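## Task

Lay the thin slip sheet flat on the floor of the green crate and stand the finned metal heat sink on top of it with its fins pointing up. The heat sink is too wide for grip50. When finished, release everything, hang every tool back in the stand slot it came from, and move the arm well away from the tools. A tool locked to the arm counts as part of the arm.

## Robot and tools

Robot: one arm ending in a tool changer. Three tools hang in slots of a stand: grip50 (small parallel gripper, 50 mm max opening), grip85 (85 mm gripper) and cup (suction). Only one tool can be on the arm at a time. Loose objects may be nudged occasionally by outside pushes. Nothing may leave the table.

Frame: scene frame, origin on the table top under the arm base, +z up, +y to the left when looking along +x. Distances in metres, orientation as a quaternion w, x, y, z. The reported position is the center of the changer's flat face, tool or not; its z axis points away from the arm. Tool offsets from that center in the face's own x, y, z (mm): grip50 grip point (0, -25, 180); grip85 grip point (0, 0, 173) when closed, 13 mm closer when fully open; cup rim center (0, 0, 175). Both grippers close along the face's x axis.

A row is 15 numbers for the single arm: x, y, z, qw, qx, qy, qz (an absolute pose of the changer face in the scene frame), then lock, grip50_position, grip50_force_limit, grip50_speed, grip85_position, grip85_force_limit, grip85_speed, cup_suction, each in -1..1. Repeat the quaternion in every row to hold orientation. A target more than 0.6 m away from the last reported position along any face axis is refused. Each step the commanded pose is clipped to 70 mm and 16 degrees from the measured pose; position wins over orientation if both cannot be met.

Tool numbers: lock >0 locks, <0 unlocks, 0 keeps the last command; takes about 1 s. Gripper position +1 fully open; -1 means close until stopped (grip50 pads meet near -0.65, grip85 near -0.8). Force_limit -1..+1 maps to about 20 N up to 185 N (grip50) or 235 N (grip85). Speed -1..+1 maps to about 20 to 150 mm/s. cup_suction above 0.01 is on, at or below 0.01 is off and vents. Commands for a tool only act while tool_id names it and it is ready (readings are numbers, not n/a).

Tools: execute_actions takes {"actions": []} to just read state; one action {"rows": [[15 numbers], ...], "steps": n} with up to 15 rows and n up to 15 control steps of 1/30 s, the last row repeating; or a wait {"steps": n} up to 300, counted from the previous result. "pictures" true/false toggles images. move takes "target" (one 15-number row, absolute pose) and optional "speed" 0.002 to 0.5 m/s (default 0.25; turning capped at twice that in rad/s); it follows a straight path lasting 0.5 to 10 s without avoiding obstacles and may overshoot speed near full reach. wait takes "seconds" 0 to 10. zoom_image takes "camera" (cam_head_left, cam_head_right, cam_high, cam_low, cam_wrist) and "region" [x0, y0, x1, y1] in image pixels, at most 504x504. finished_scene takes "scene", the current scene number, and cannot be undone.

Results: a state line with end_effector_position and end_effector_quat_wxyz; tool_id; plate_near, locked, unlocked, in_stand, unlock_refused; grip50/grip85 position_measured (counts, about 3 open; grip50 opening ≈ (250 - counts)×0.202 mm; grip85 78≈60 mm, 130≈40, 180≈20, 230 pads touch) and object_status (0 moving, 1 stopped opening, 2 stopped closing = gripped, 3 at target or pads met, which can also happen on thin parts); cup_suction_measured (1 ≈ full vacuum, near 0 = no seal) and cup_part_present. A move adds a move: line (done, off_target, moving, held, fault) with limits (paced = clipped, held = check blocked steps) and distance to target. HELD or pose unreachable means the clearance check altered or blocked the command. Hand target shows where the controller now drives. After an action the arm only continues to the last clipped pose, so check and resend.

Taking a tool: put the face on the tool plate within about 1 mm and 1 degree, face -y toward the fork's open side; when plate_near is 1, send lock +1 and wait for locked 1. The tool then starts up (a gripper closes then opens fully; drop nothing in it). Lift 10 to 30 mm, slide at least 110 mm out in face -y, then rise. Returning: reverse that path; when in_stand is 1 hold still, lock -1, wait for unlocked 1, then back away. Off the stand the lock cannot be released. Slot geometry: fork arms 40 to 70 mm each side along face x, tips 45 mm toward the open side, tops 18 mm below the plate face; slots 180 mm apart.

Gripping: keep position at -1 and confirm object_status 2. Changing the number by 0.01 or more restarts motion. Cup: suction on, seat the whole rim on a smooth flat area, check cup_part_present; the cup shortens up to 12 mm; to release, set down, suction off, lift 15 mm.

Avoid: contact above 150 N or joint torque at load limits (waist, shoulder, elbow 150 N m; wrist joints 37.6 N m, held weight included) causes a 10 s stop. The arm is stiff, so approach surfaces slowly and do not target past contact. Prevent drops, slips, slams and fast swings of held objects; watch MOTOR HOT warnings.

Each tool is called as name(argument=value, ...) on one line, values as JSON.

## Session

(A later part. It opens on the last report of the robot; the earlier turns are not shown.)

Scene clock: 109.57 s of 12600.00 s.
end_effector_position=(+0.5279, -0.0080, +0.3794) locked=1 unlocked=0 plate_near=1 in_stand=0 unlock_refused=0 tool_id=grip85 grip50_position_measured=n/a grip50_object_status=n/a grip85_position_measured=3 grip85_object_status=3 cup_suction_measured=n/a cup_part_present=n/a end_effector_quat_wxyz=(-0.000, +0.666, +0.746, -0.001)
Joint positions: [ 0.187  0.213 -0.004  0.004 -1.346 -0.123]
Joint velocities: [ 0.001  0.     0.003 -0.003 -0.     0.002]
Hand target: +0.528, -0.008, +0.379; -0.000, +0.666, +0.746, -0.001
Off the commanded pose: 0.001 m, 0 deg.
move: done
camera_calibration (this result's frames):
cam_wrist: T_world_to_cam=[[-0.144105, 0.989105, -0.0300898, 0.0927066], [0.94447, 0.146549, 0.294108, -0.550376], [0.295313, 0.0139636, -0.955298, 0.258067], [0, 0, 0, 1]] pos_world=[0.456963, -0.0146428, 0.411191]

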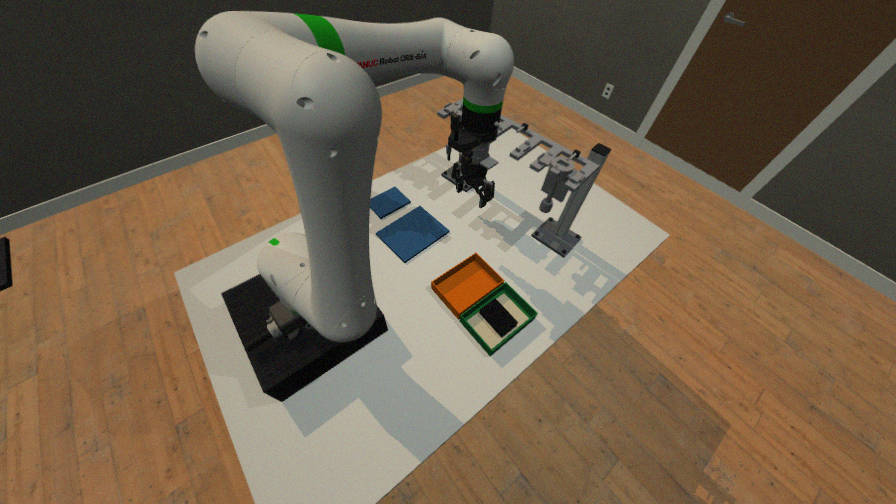

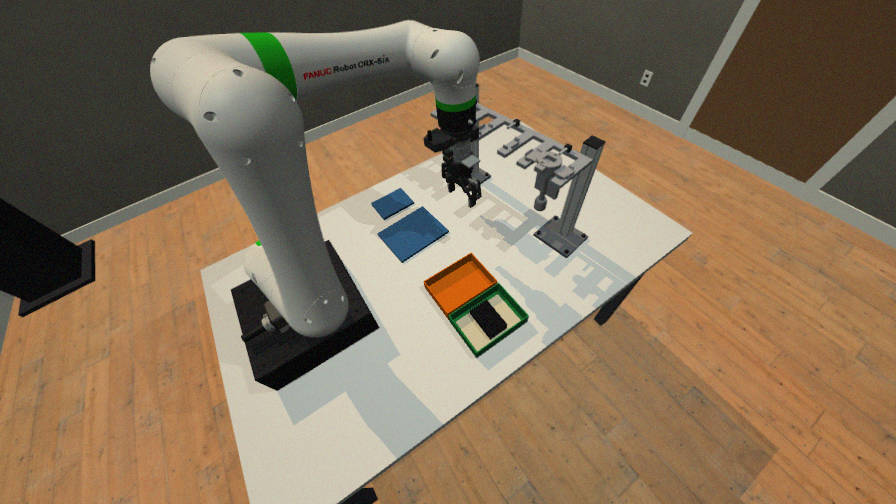

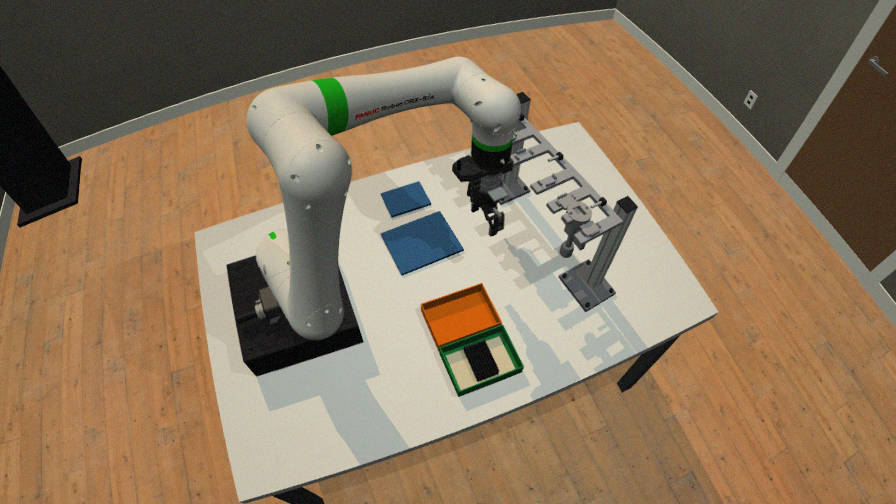

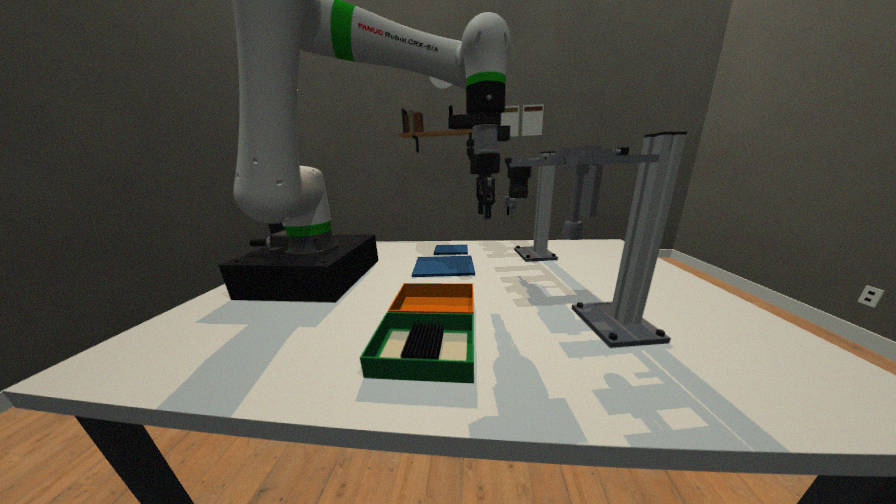

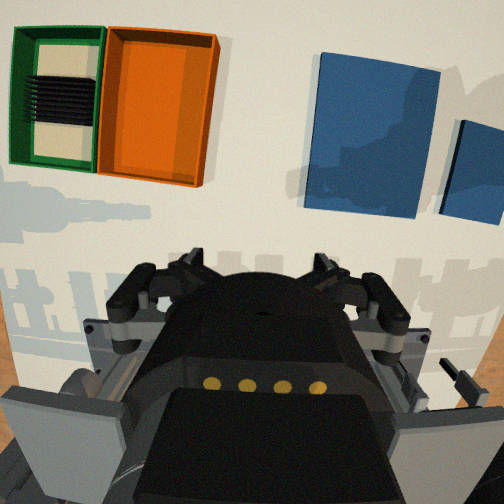

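move(target=[0.6759,0.0096,0.3795,0,0.6659,0.7461,0,0,1,0,0,1,0,0,0], speed=0.13)

move(target=[0.6759,0.0096,0.3594,0,0.6659,0.7461,0,0,1,0,0,1,0,0,0], speed=0.02)

execute_actions(actions=[{"rows":[[0.6759,0.0096,0.3594,0,0.6659,0.7461,0,-1,1,0,0,1,0,0,0]]}], pictures=false)

execute_actions(actions=[{"steps":25}], pictures=false)

move(target=[0.6759,0.0096,0.39,0,0.6659,0.7461,0,0,1,0,0,1,0,0,0], speed=0.08)

Scene clock: 112.90 s of 12600.00 s.
end_effector_position=(+0.6760, +0.0091, +0.3791) locked=1 unlocked=0 plate_near=1 in_stand=0 unlock_refused=0 tool_id=grip85 grip50_position_measured=n/a grip50_object_status=n/a grip85_position_measured=3 grip85_object_status=3 cup_suction_measured=n/a cup_part_present=n/a end_effector_quat_wxyz=(+0.000, +0.666, +0.746, +0.000)
Joint positions: [ 0.159  0.594  0.523  0.002 -1.49  -0.095]
Joint velocities: [-0.001  0.003  0.003 -0.001 -0.002  0.001]
Hand target: +0.676, +0.009, +0.379; -0.000, +0.666, +0.746, +0.000
Off the commanded pose: 0.001 m, 0 deg.
move: done
camera_calibration (this result's frames):
cam_wrist: T_world_to_cam=[[-0.143813, 0.989185, -0.0288317, 0.0964525], [0.943924, 0.145866, 0.296194, -0.693145], [0.297196, 0.0153815, -0.954692, 0.212324], [0, 0, 0, 1]] pos_world=[0.605045, 0.00243075, 0.41079]

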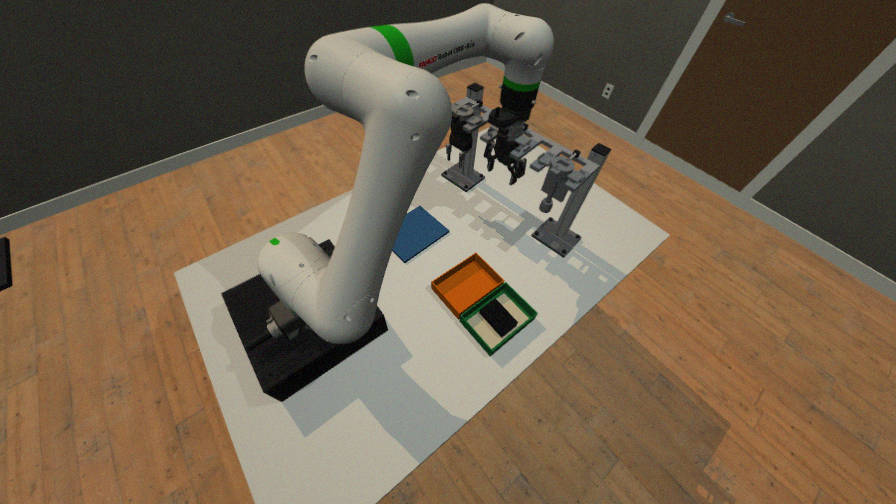

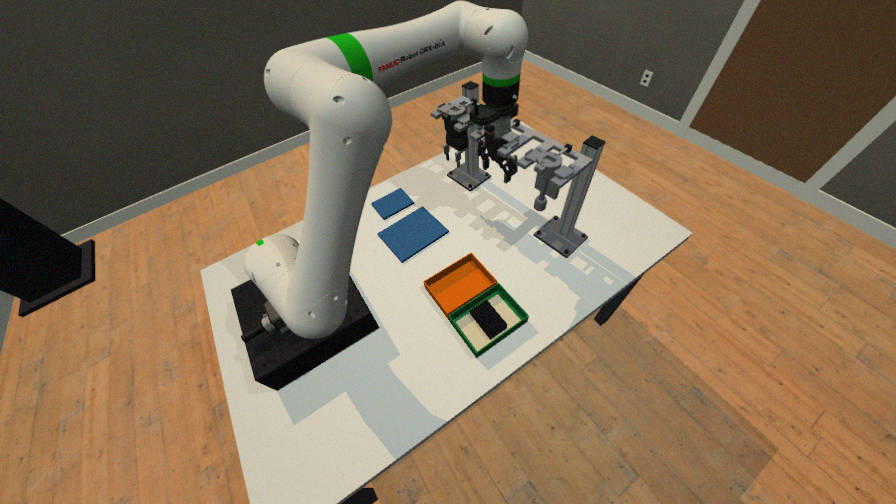

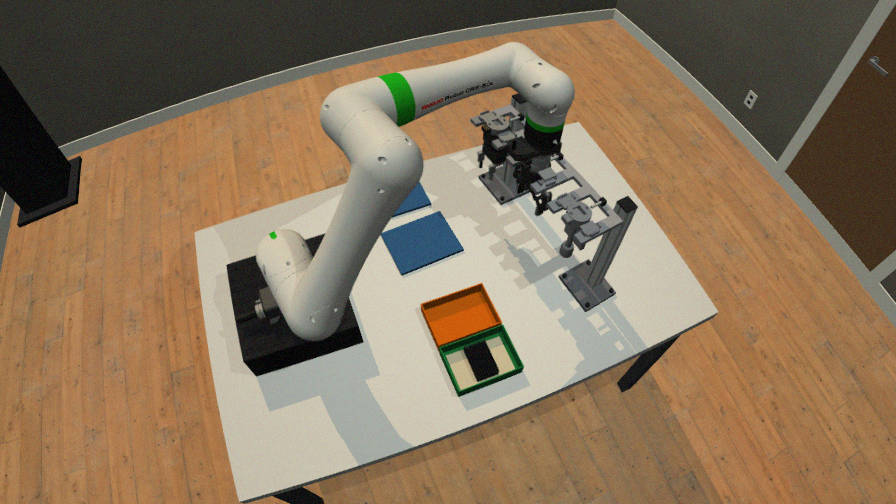

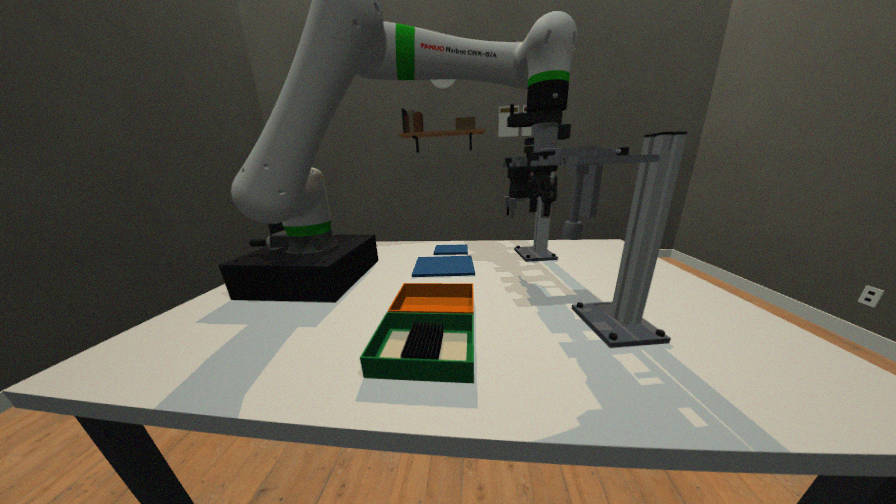

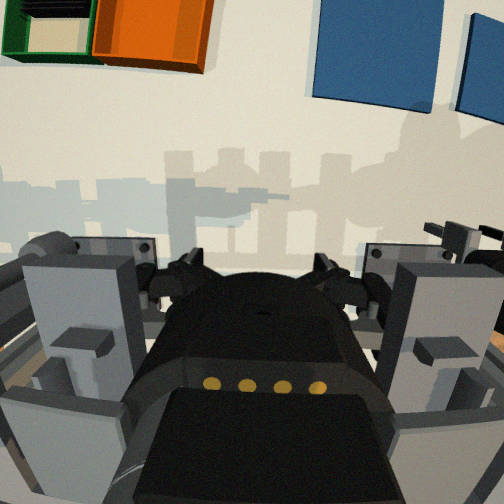

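Scene clock: 114.10 s of 12600.00 s.
end_effector_position=(+0.6758, +0.0098, +0.3595) locked=1 unlocked=0 plate_near=1 in_stand=1 unlock_refused=0 tool_id=grip85 grip50_position_measured=n/a grip50_object_status=n/a grip85_position_measured=3 grip85_object_status=3 cup_suction_measured=n/a cup_part_present=n/a end_effector_quat_wxyz=(-0.000, +0.666, +0.746, +0.000)
Joint positions: [ 0.16   0.599  0.485  0.002 -1.447 -0.096]
Joint velocities: [-0.    -0.    -0.001  0.     0.002 -0.004]
Hand target: +0.676, +0.010, +0.359; +0.000, +0.666, +0.746, -0.000
Off the commanded pose: 0.000 m, 0 deg.
move: done
camera_calibration (this result's frames):
cam_wrist: T_world_to_cam=[[-0.143741, 0.989197, -0.028774, 0.0951639], [0.94396, 0.145781, 0.296121, -0.687185], [0.297116, 0.0154031, -0.954717, 0.193726], [0, 0, 0, 1]] pos_world=[0.604795, 0.00305852, 0.391181]

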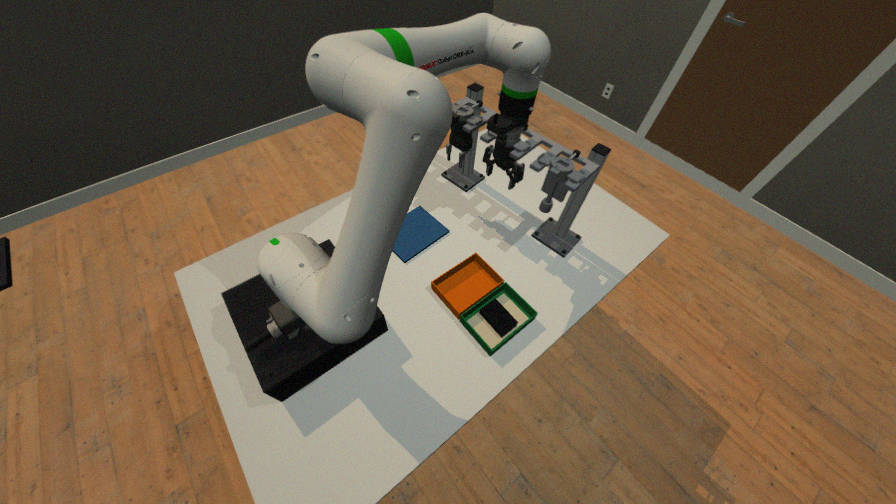

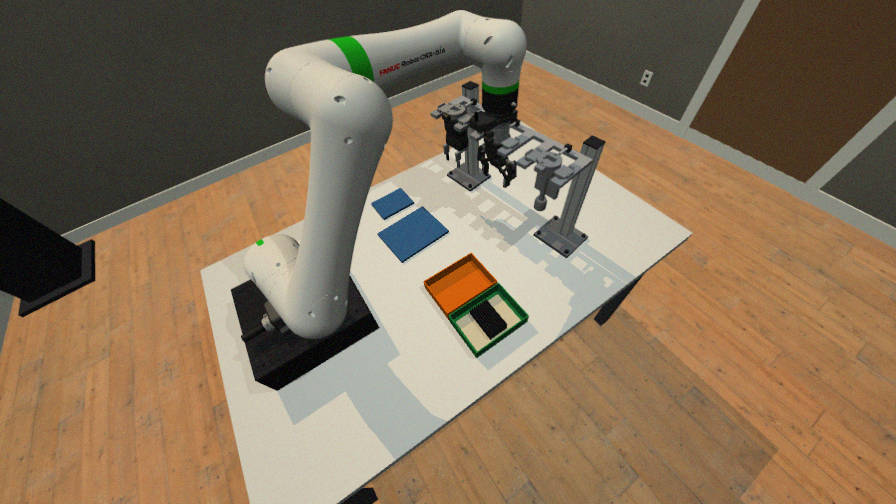

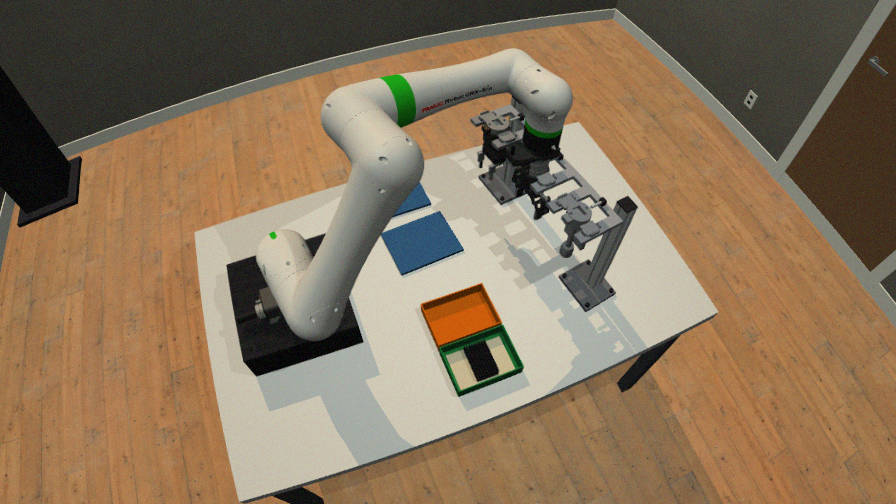

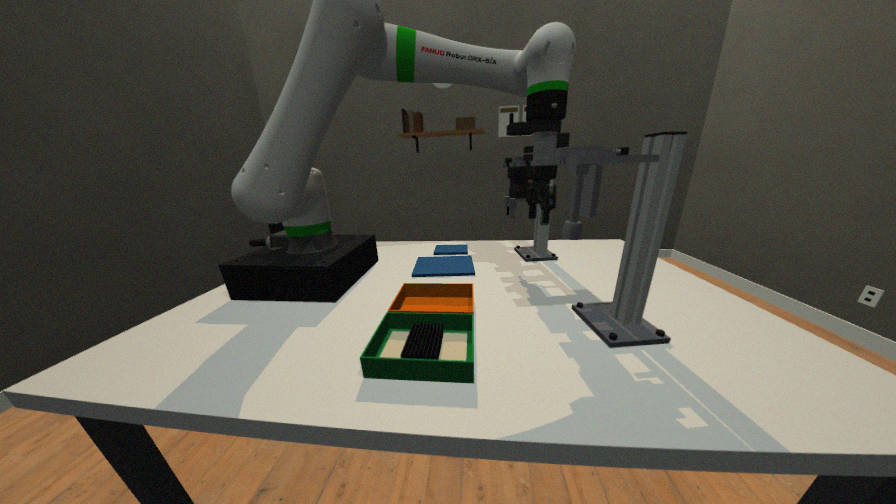

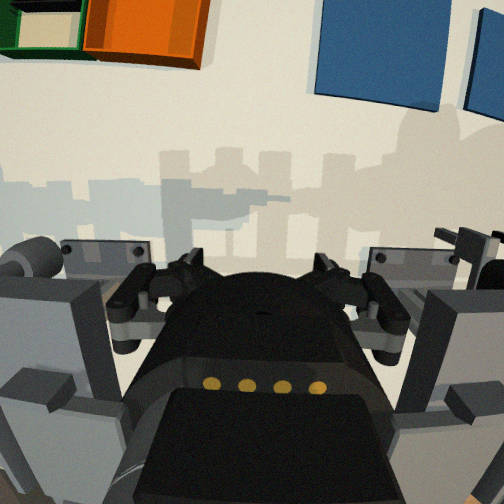

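Scene clock: 114.60 s of 12600.00 s.
end_effector_position=(+0.6759, +0.0098, +0.3592) locked=0 unlocked=0 plate_near=1 in_stand=1 unlock_refused=0 tool_id=none grip50_position_measured=n/a grip50_object_status=n/a grip85_position_measured=n/a grip85_object_status=n/a cup_suction_measured=n/a cup_part_present=n/a end_effector_quat_wxyz=(-0.000, +0.666, +0.746, -0.000)
Joint positions: [ 0.16   0.599  0.485  0.002 -1.447 -0.096]
Joint velocities: [ 0.001  0.     0.    -0.001  0.     0.001]
Hand target: +0.676, +0.010, +0.359; +0.000, +0.666, +0.746, +0.000
Off the commanded pose: 0.000 m, 0 deg.
Steps of this call (steps 1 to 15: all 15 steps of this action). Readings (end_effector_position | what the end effector reports):
1: (+0.6758, +0.0098, +0.3594) | locked=1 unlocked=0 plate_near=1 in_stand=1 unlock_refused=0 tool_id=grip85 grip50_position_measured=n/a grip50_object_status=n/a grip85_position_measured=3 grip85_object_status=3 cup_suction_measured=n/a cup_part_present=n/a
2: (+0.6758, +0.0098, +0.3592) | locked=1 unlocked=0 plate_near=1 in_stand=1 unlock_refused=0 tool_id=grip85 grip50_position_measured=n/a grip50_object_status=n/a grip85_position_measured=3 grip85_object_status=3 cup_suction_measured=n/a cup_part_present=n/a
4: (+0.6758, +0.0098, +0.3592) | locked=1 unlocked=0 plate_near=1 in_stand=1 unlock_refused=0 tool_id=grip85 grip50_position_measured=n/a grip50_object_status=n/a grip85_position_measured=3 grip85_object_status=3 cup_suction_measured=n/a cup_part_present=n/a
8: (+0.6758, +0.0098, +0.3591) | locked=0 unlocked=0 plate_near=1 in_stand=1 unlock_refused=0 tool_id=none grip50_position_measured=n/a grip50_object_status=n/a grip85_position_measured=n/a grip85_object_status=n/a cup_suction_measured=n/a cup_part_present=n/a
15: the state above

Scene clock: 115.43 s of 12600.00 s.
end_effector_position=(+0.6759, +0.0096, +0.3595) locked=0 unlocked=1 plate_near=1 in_stand=1 unlock_refused=0 tool_id=none grip50_position_measured=n/a grip50_object_status=n/a grip85_position_measured=n/a grip85_object_status=n/a cup_suction_measured=n/a cup_part_present=n/a end_effector_quat_wxyz=(+0.000, +0.666, +0.746, +0.000)
Joint positions: [ 0.16   0.599  0.485  0.002 -1.447 -0.096]
Joint velocities: [-0.    -0.001  0.001 -0.001 -0.     0.   ]
Hand target: +0.676, +0.010, +0.359; +0.000, +0.666, +0.746, +0.000
Off the commanded pose: 0.000 m, 0 deg.
Steps of this call (steps 1 to 25: nothing new was sent). Readings (end_effector_position | what the end effector reports):
1: (+0.6759, +0.0098, +0.3592) | locked=0 unlocked=0 plate_near=1 in_stand=1 unlock_refused=0 tool_id=none grip50_position_measured=n/a grip50_object_status=n/a grip85_position_measured=n/a grip85_object_status=n/a cup_suction_measured=n/a cup_part_present=n/a
2: (+0.6759, +0.0098, +0.3592) | locked=0 unlocked=0 plate_near=1 in_stand=1 unlock_refused=0 tool_id=none grip50_position_measured=n/a grip50_object_status=n/a grip85_position_measured=n/a grip85_object_status=n/a cup_suction_measured=n/a cup_part_present=n/a
4: (+0.6759, +0.0097, +0.3594) | locked=0 unlocked=0 plate_near=1 in_stand=1 unlock_refused=0 tool_id=none grip50_position_measured=n/a grip50_object_status=n/a grip85_position_measured=n/a grip85_object_status=n/a cup_suction_measured=n/a cup_part_present=n/a
8: (+0.6759, +0.0097, +0.3595) | locked=0 unlocked=0 plate_near=1 in_stand=1 unlock_refused=0 tool_id=none grip50_position_measured=n/a grip50_object_status=n/a grip85_position_measured=n/a grip85_object_status=n/a cup_suction_measured=n/a cup_part_present=n/a
25: the state above

Scene clock: 116.20 s of 12600.00 s.
end_effector_position=(+0.6760, +0.0096, +0.3901) locked=0 unlocked=1 plate_near=0 in_stand=0 unlock_refused=0 tool_id=none grip50_position_measured=n/a grip50_object_status=n/a grip85_position_measured=n/a grip85_object_status=n/a cup_suction_measured=n/a cup_part_present=n/a end_effector_quat_wxyz=(+0.000, +0.666, +0.746, +0.000)
Joint positions: [ 0.16   0.591  0.545  0.002 -1.514 -0.096]
Joint velocities: [ 0.001 -0.     0.002 -0.002 -0.001 -0.   ]
Hand target: +0.676, +0.010, +0.390; -0.000, +0.666, +0.746, +0.000
Off the commanded pose: 0.000 m, 0 deg.
move: done
camera_calibration (this result's frames):
cam_wrist: T_world_to_cam=[[-0.143454, 0.989238, -0.0287839, 0.0960895], [0.943974, 0.145509, 0.29621, -0.696442], [0.297211, 0.0153214, -0.954689, 0.222758], [0, 0, 0, 1]] pos_world=[0.605001, 0.0028702, 0.421723]

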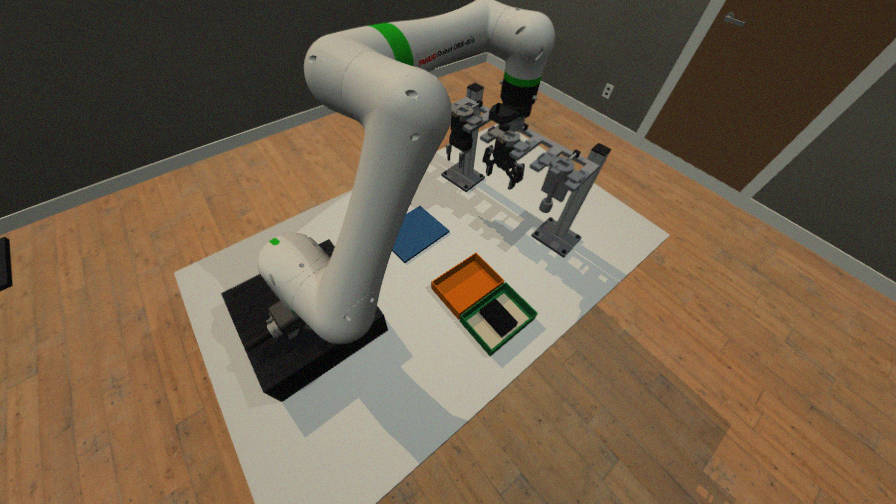

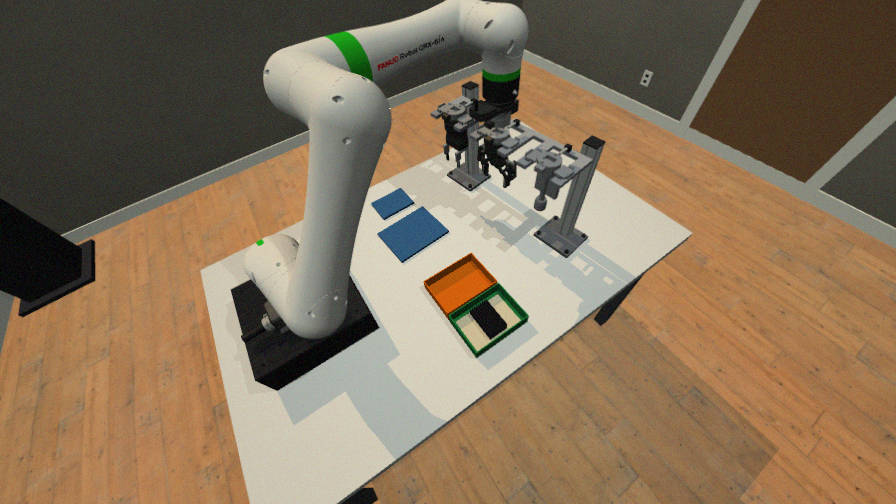

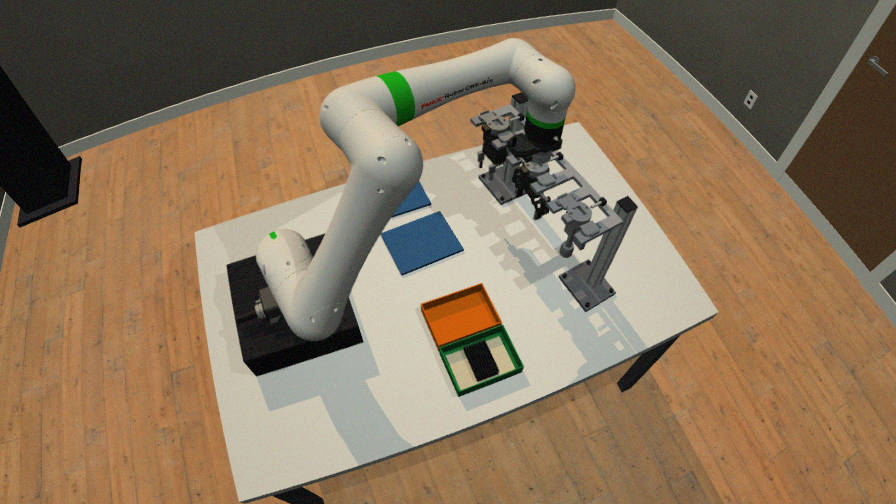

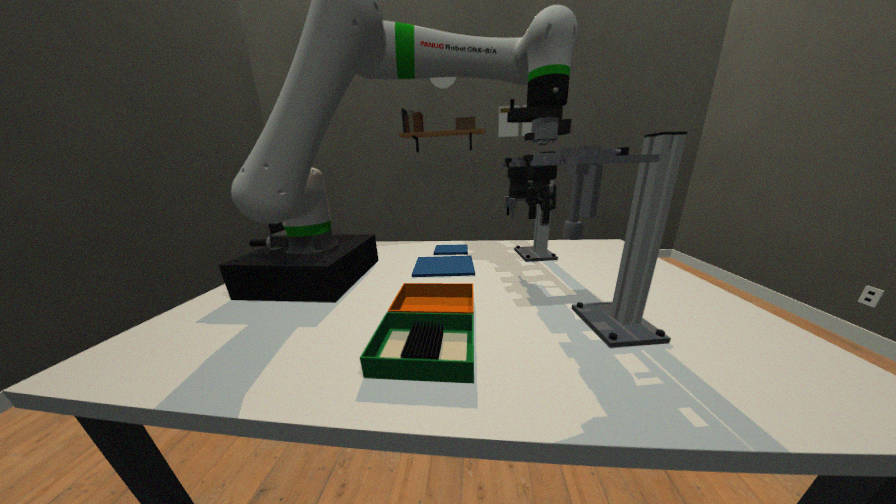

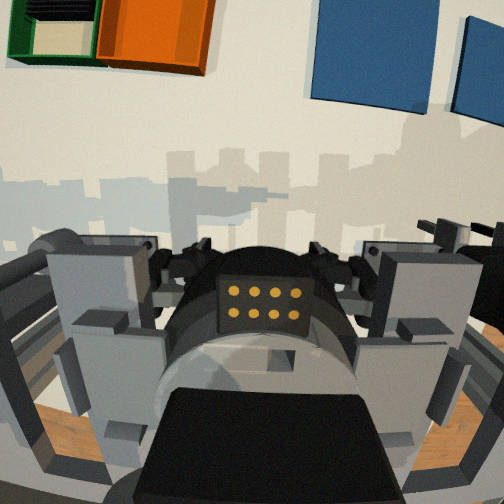

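move(target=[0.38,0.0,0.5,0,0.6659,0.7461,0,0,1,0,0,1,0,0,0], speed=0.3)

finished_scene(scene=2)

Scene clock: 119.40 s of 12600.00 s.
end_effector_position=(+0.3803, +0.0011, +0.5007) locked=0 unlocked=1 plate_near=0 in_stand=0 unlock_refused=0 tool_id=none grip50_position_measured=n/a grip50_object_status=n/a grip85_position_measured=n/a grip85_object_status=n/a cup_suction_measured=n/a cup_part_present=n/a end_effector_quat_wxyz=(+0.000, +0.666, +0.746, -0.000)
Joint positions: [ 0.309 -0.193 -0.134  0.004 -1.621 -0.244]
Joint velocities: [ 0.001 -0.002 -0.001  0.    -0.001 -0.   ]
Hand target: +0.380, +0.001, +0.501; +0.000, +0.666, +0.746, -0.000
Off the commanded pose: 0.001 m, 0 deg.
move: done
camera_calibration (this result's frames):
cam_wrist: T_world_to_cam=[[-0.143717, 0.989184, -0.0293165, 0.0656224], [0.94408, 0.145927, 0.295666, -0.448578], [0.296746, 0.0148152, -0.954841, 0.416726], [0, 0, 0, 1]] pos_world=[0.309262, -0.00562707, 0.532461]

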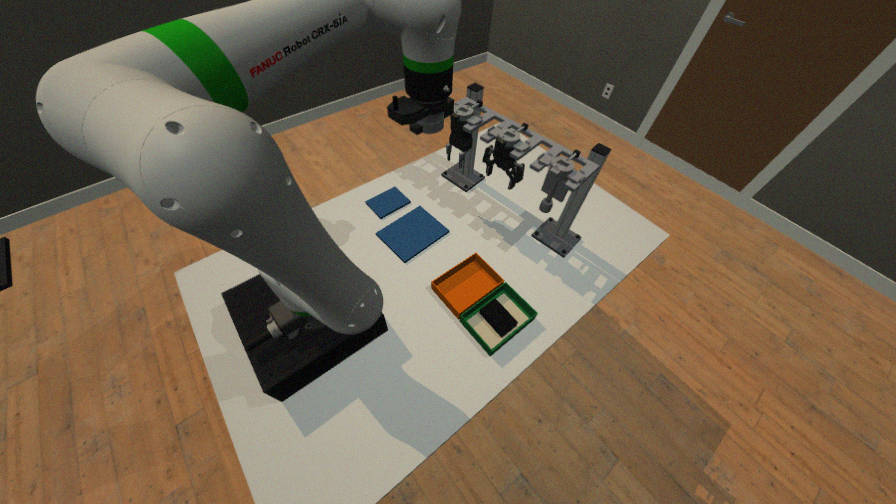

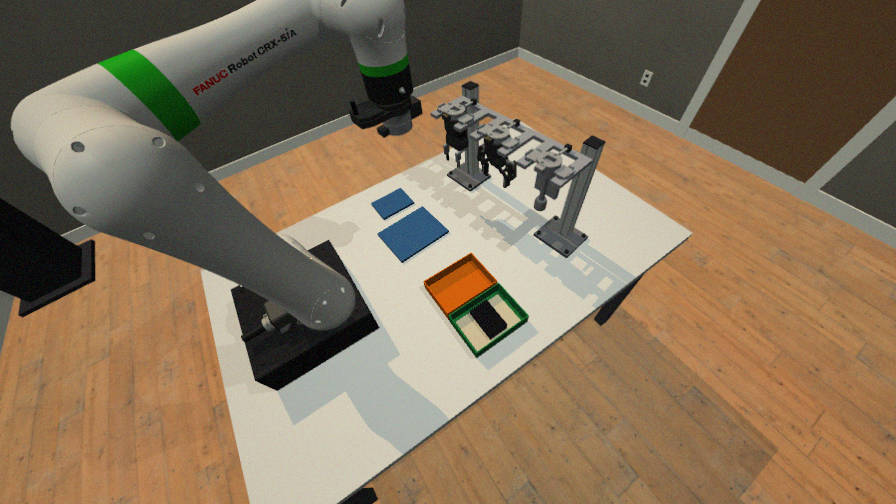

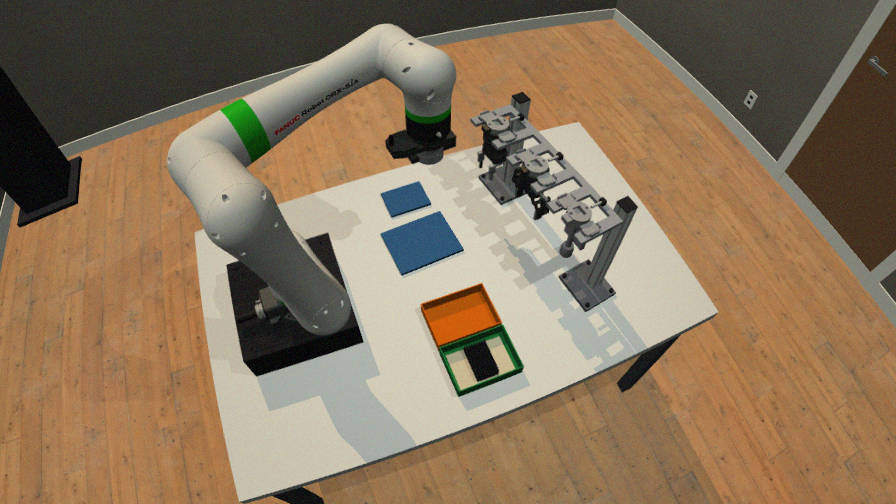

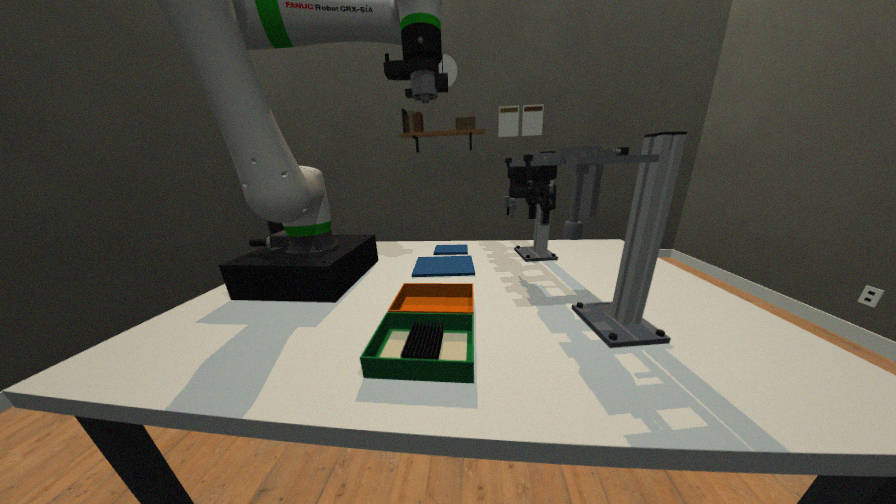

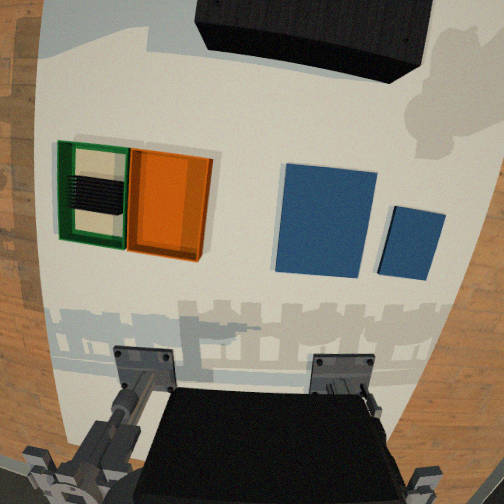

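The scene is finished: the task was done.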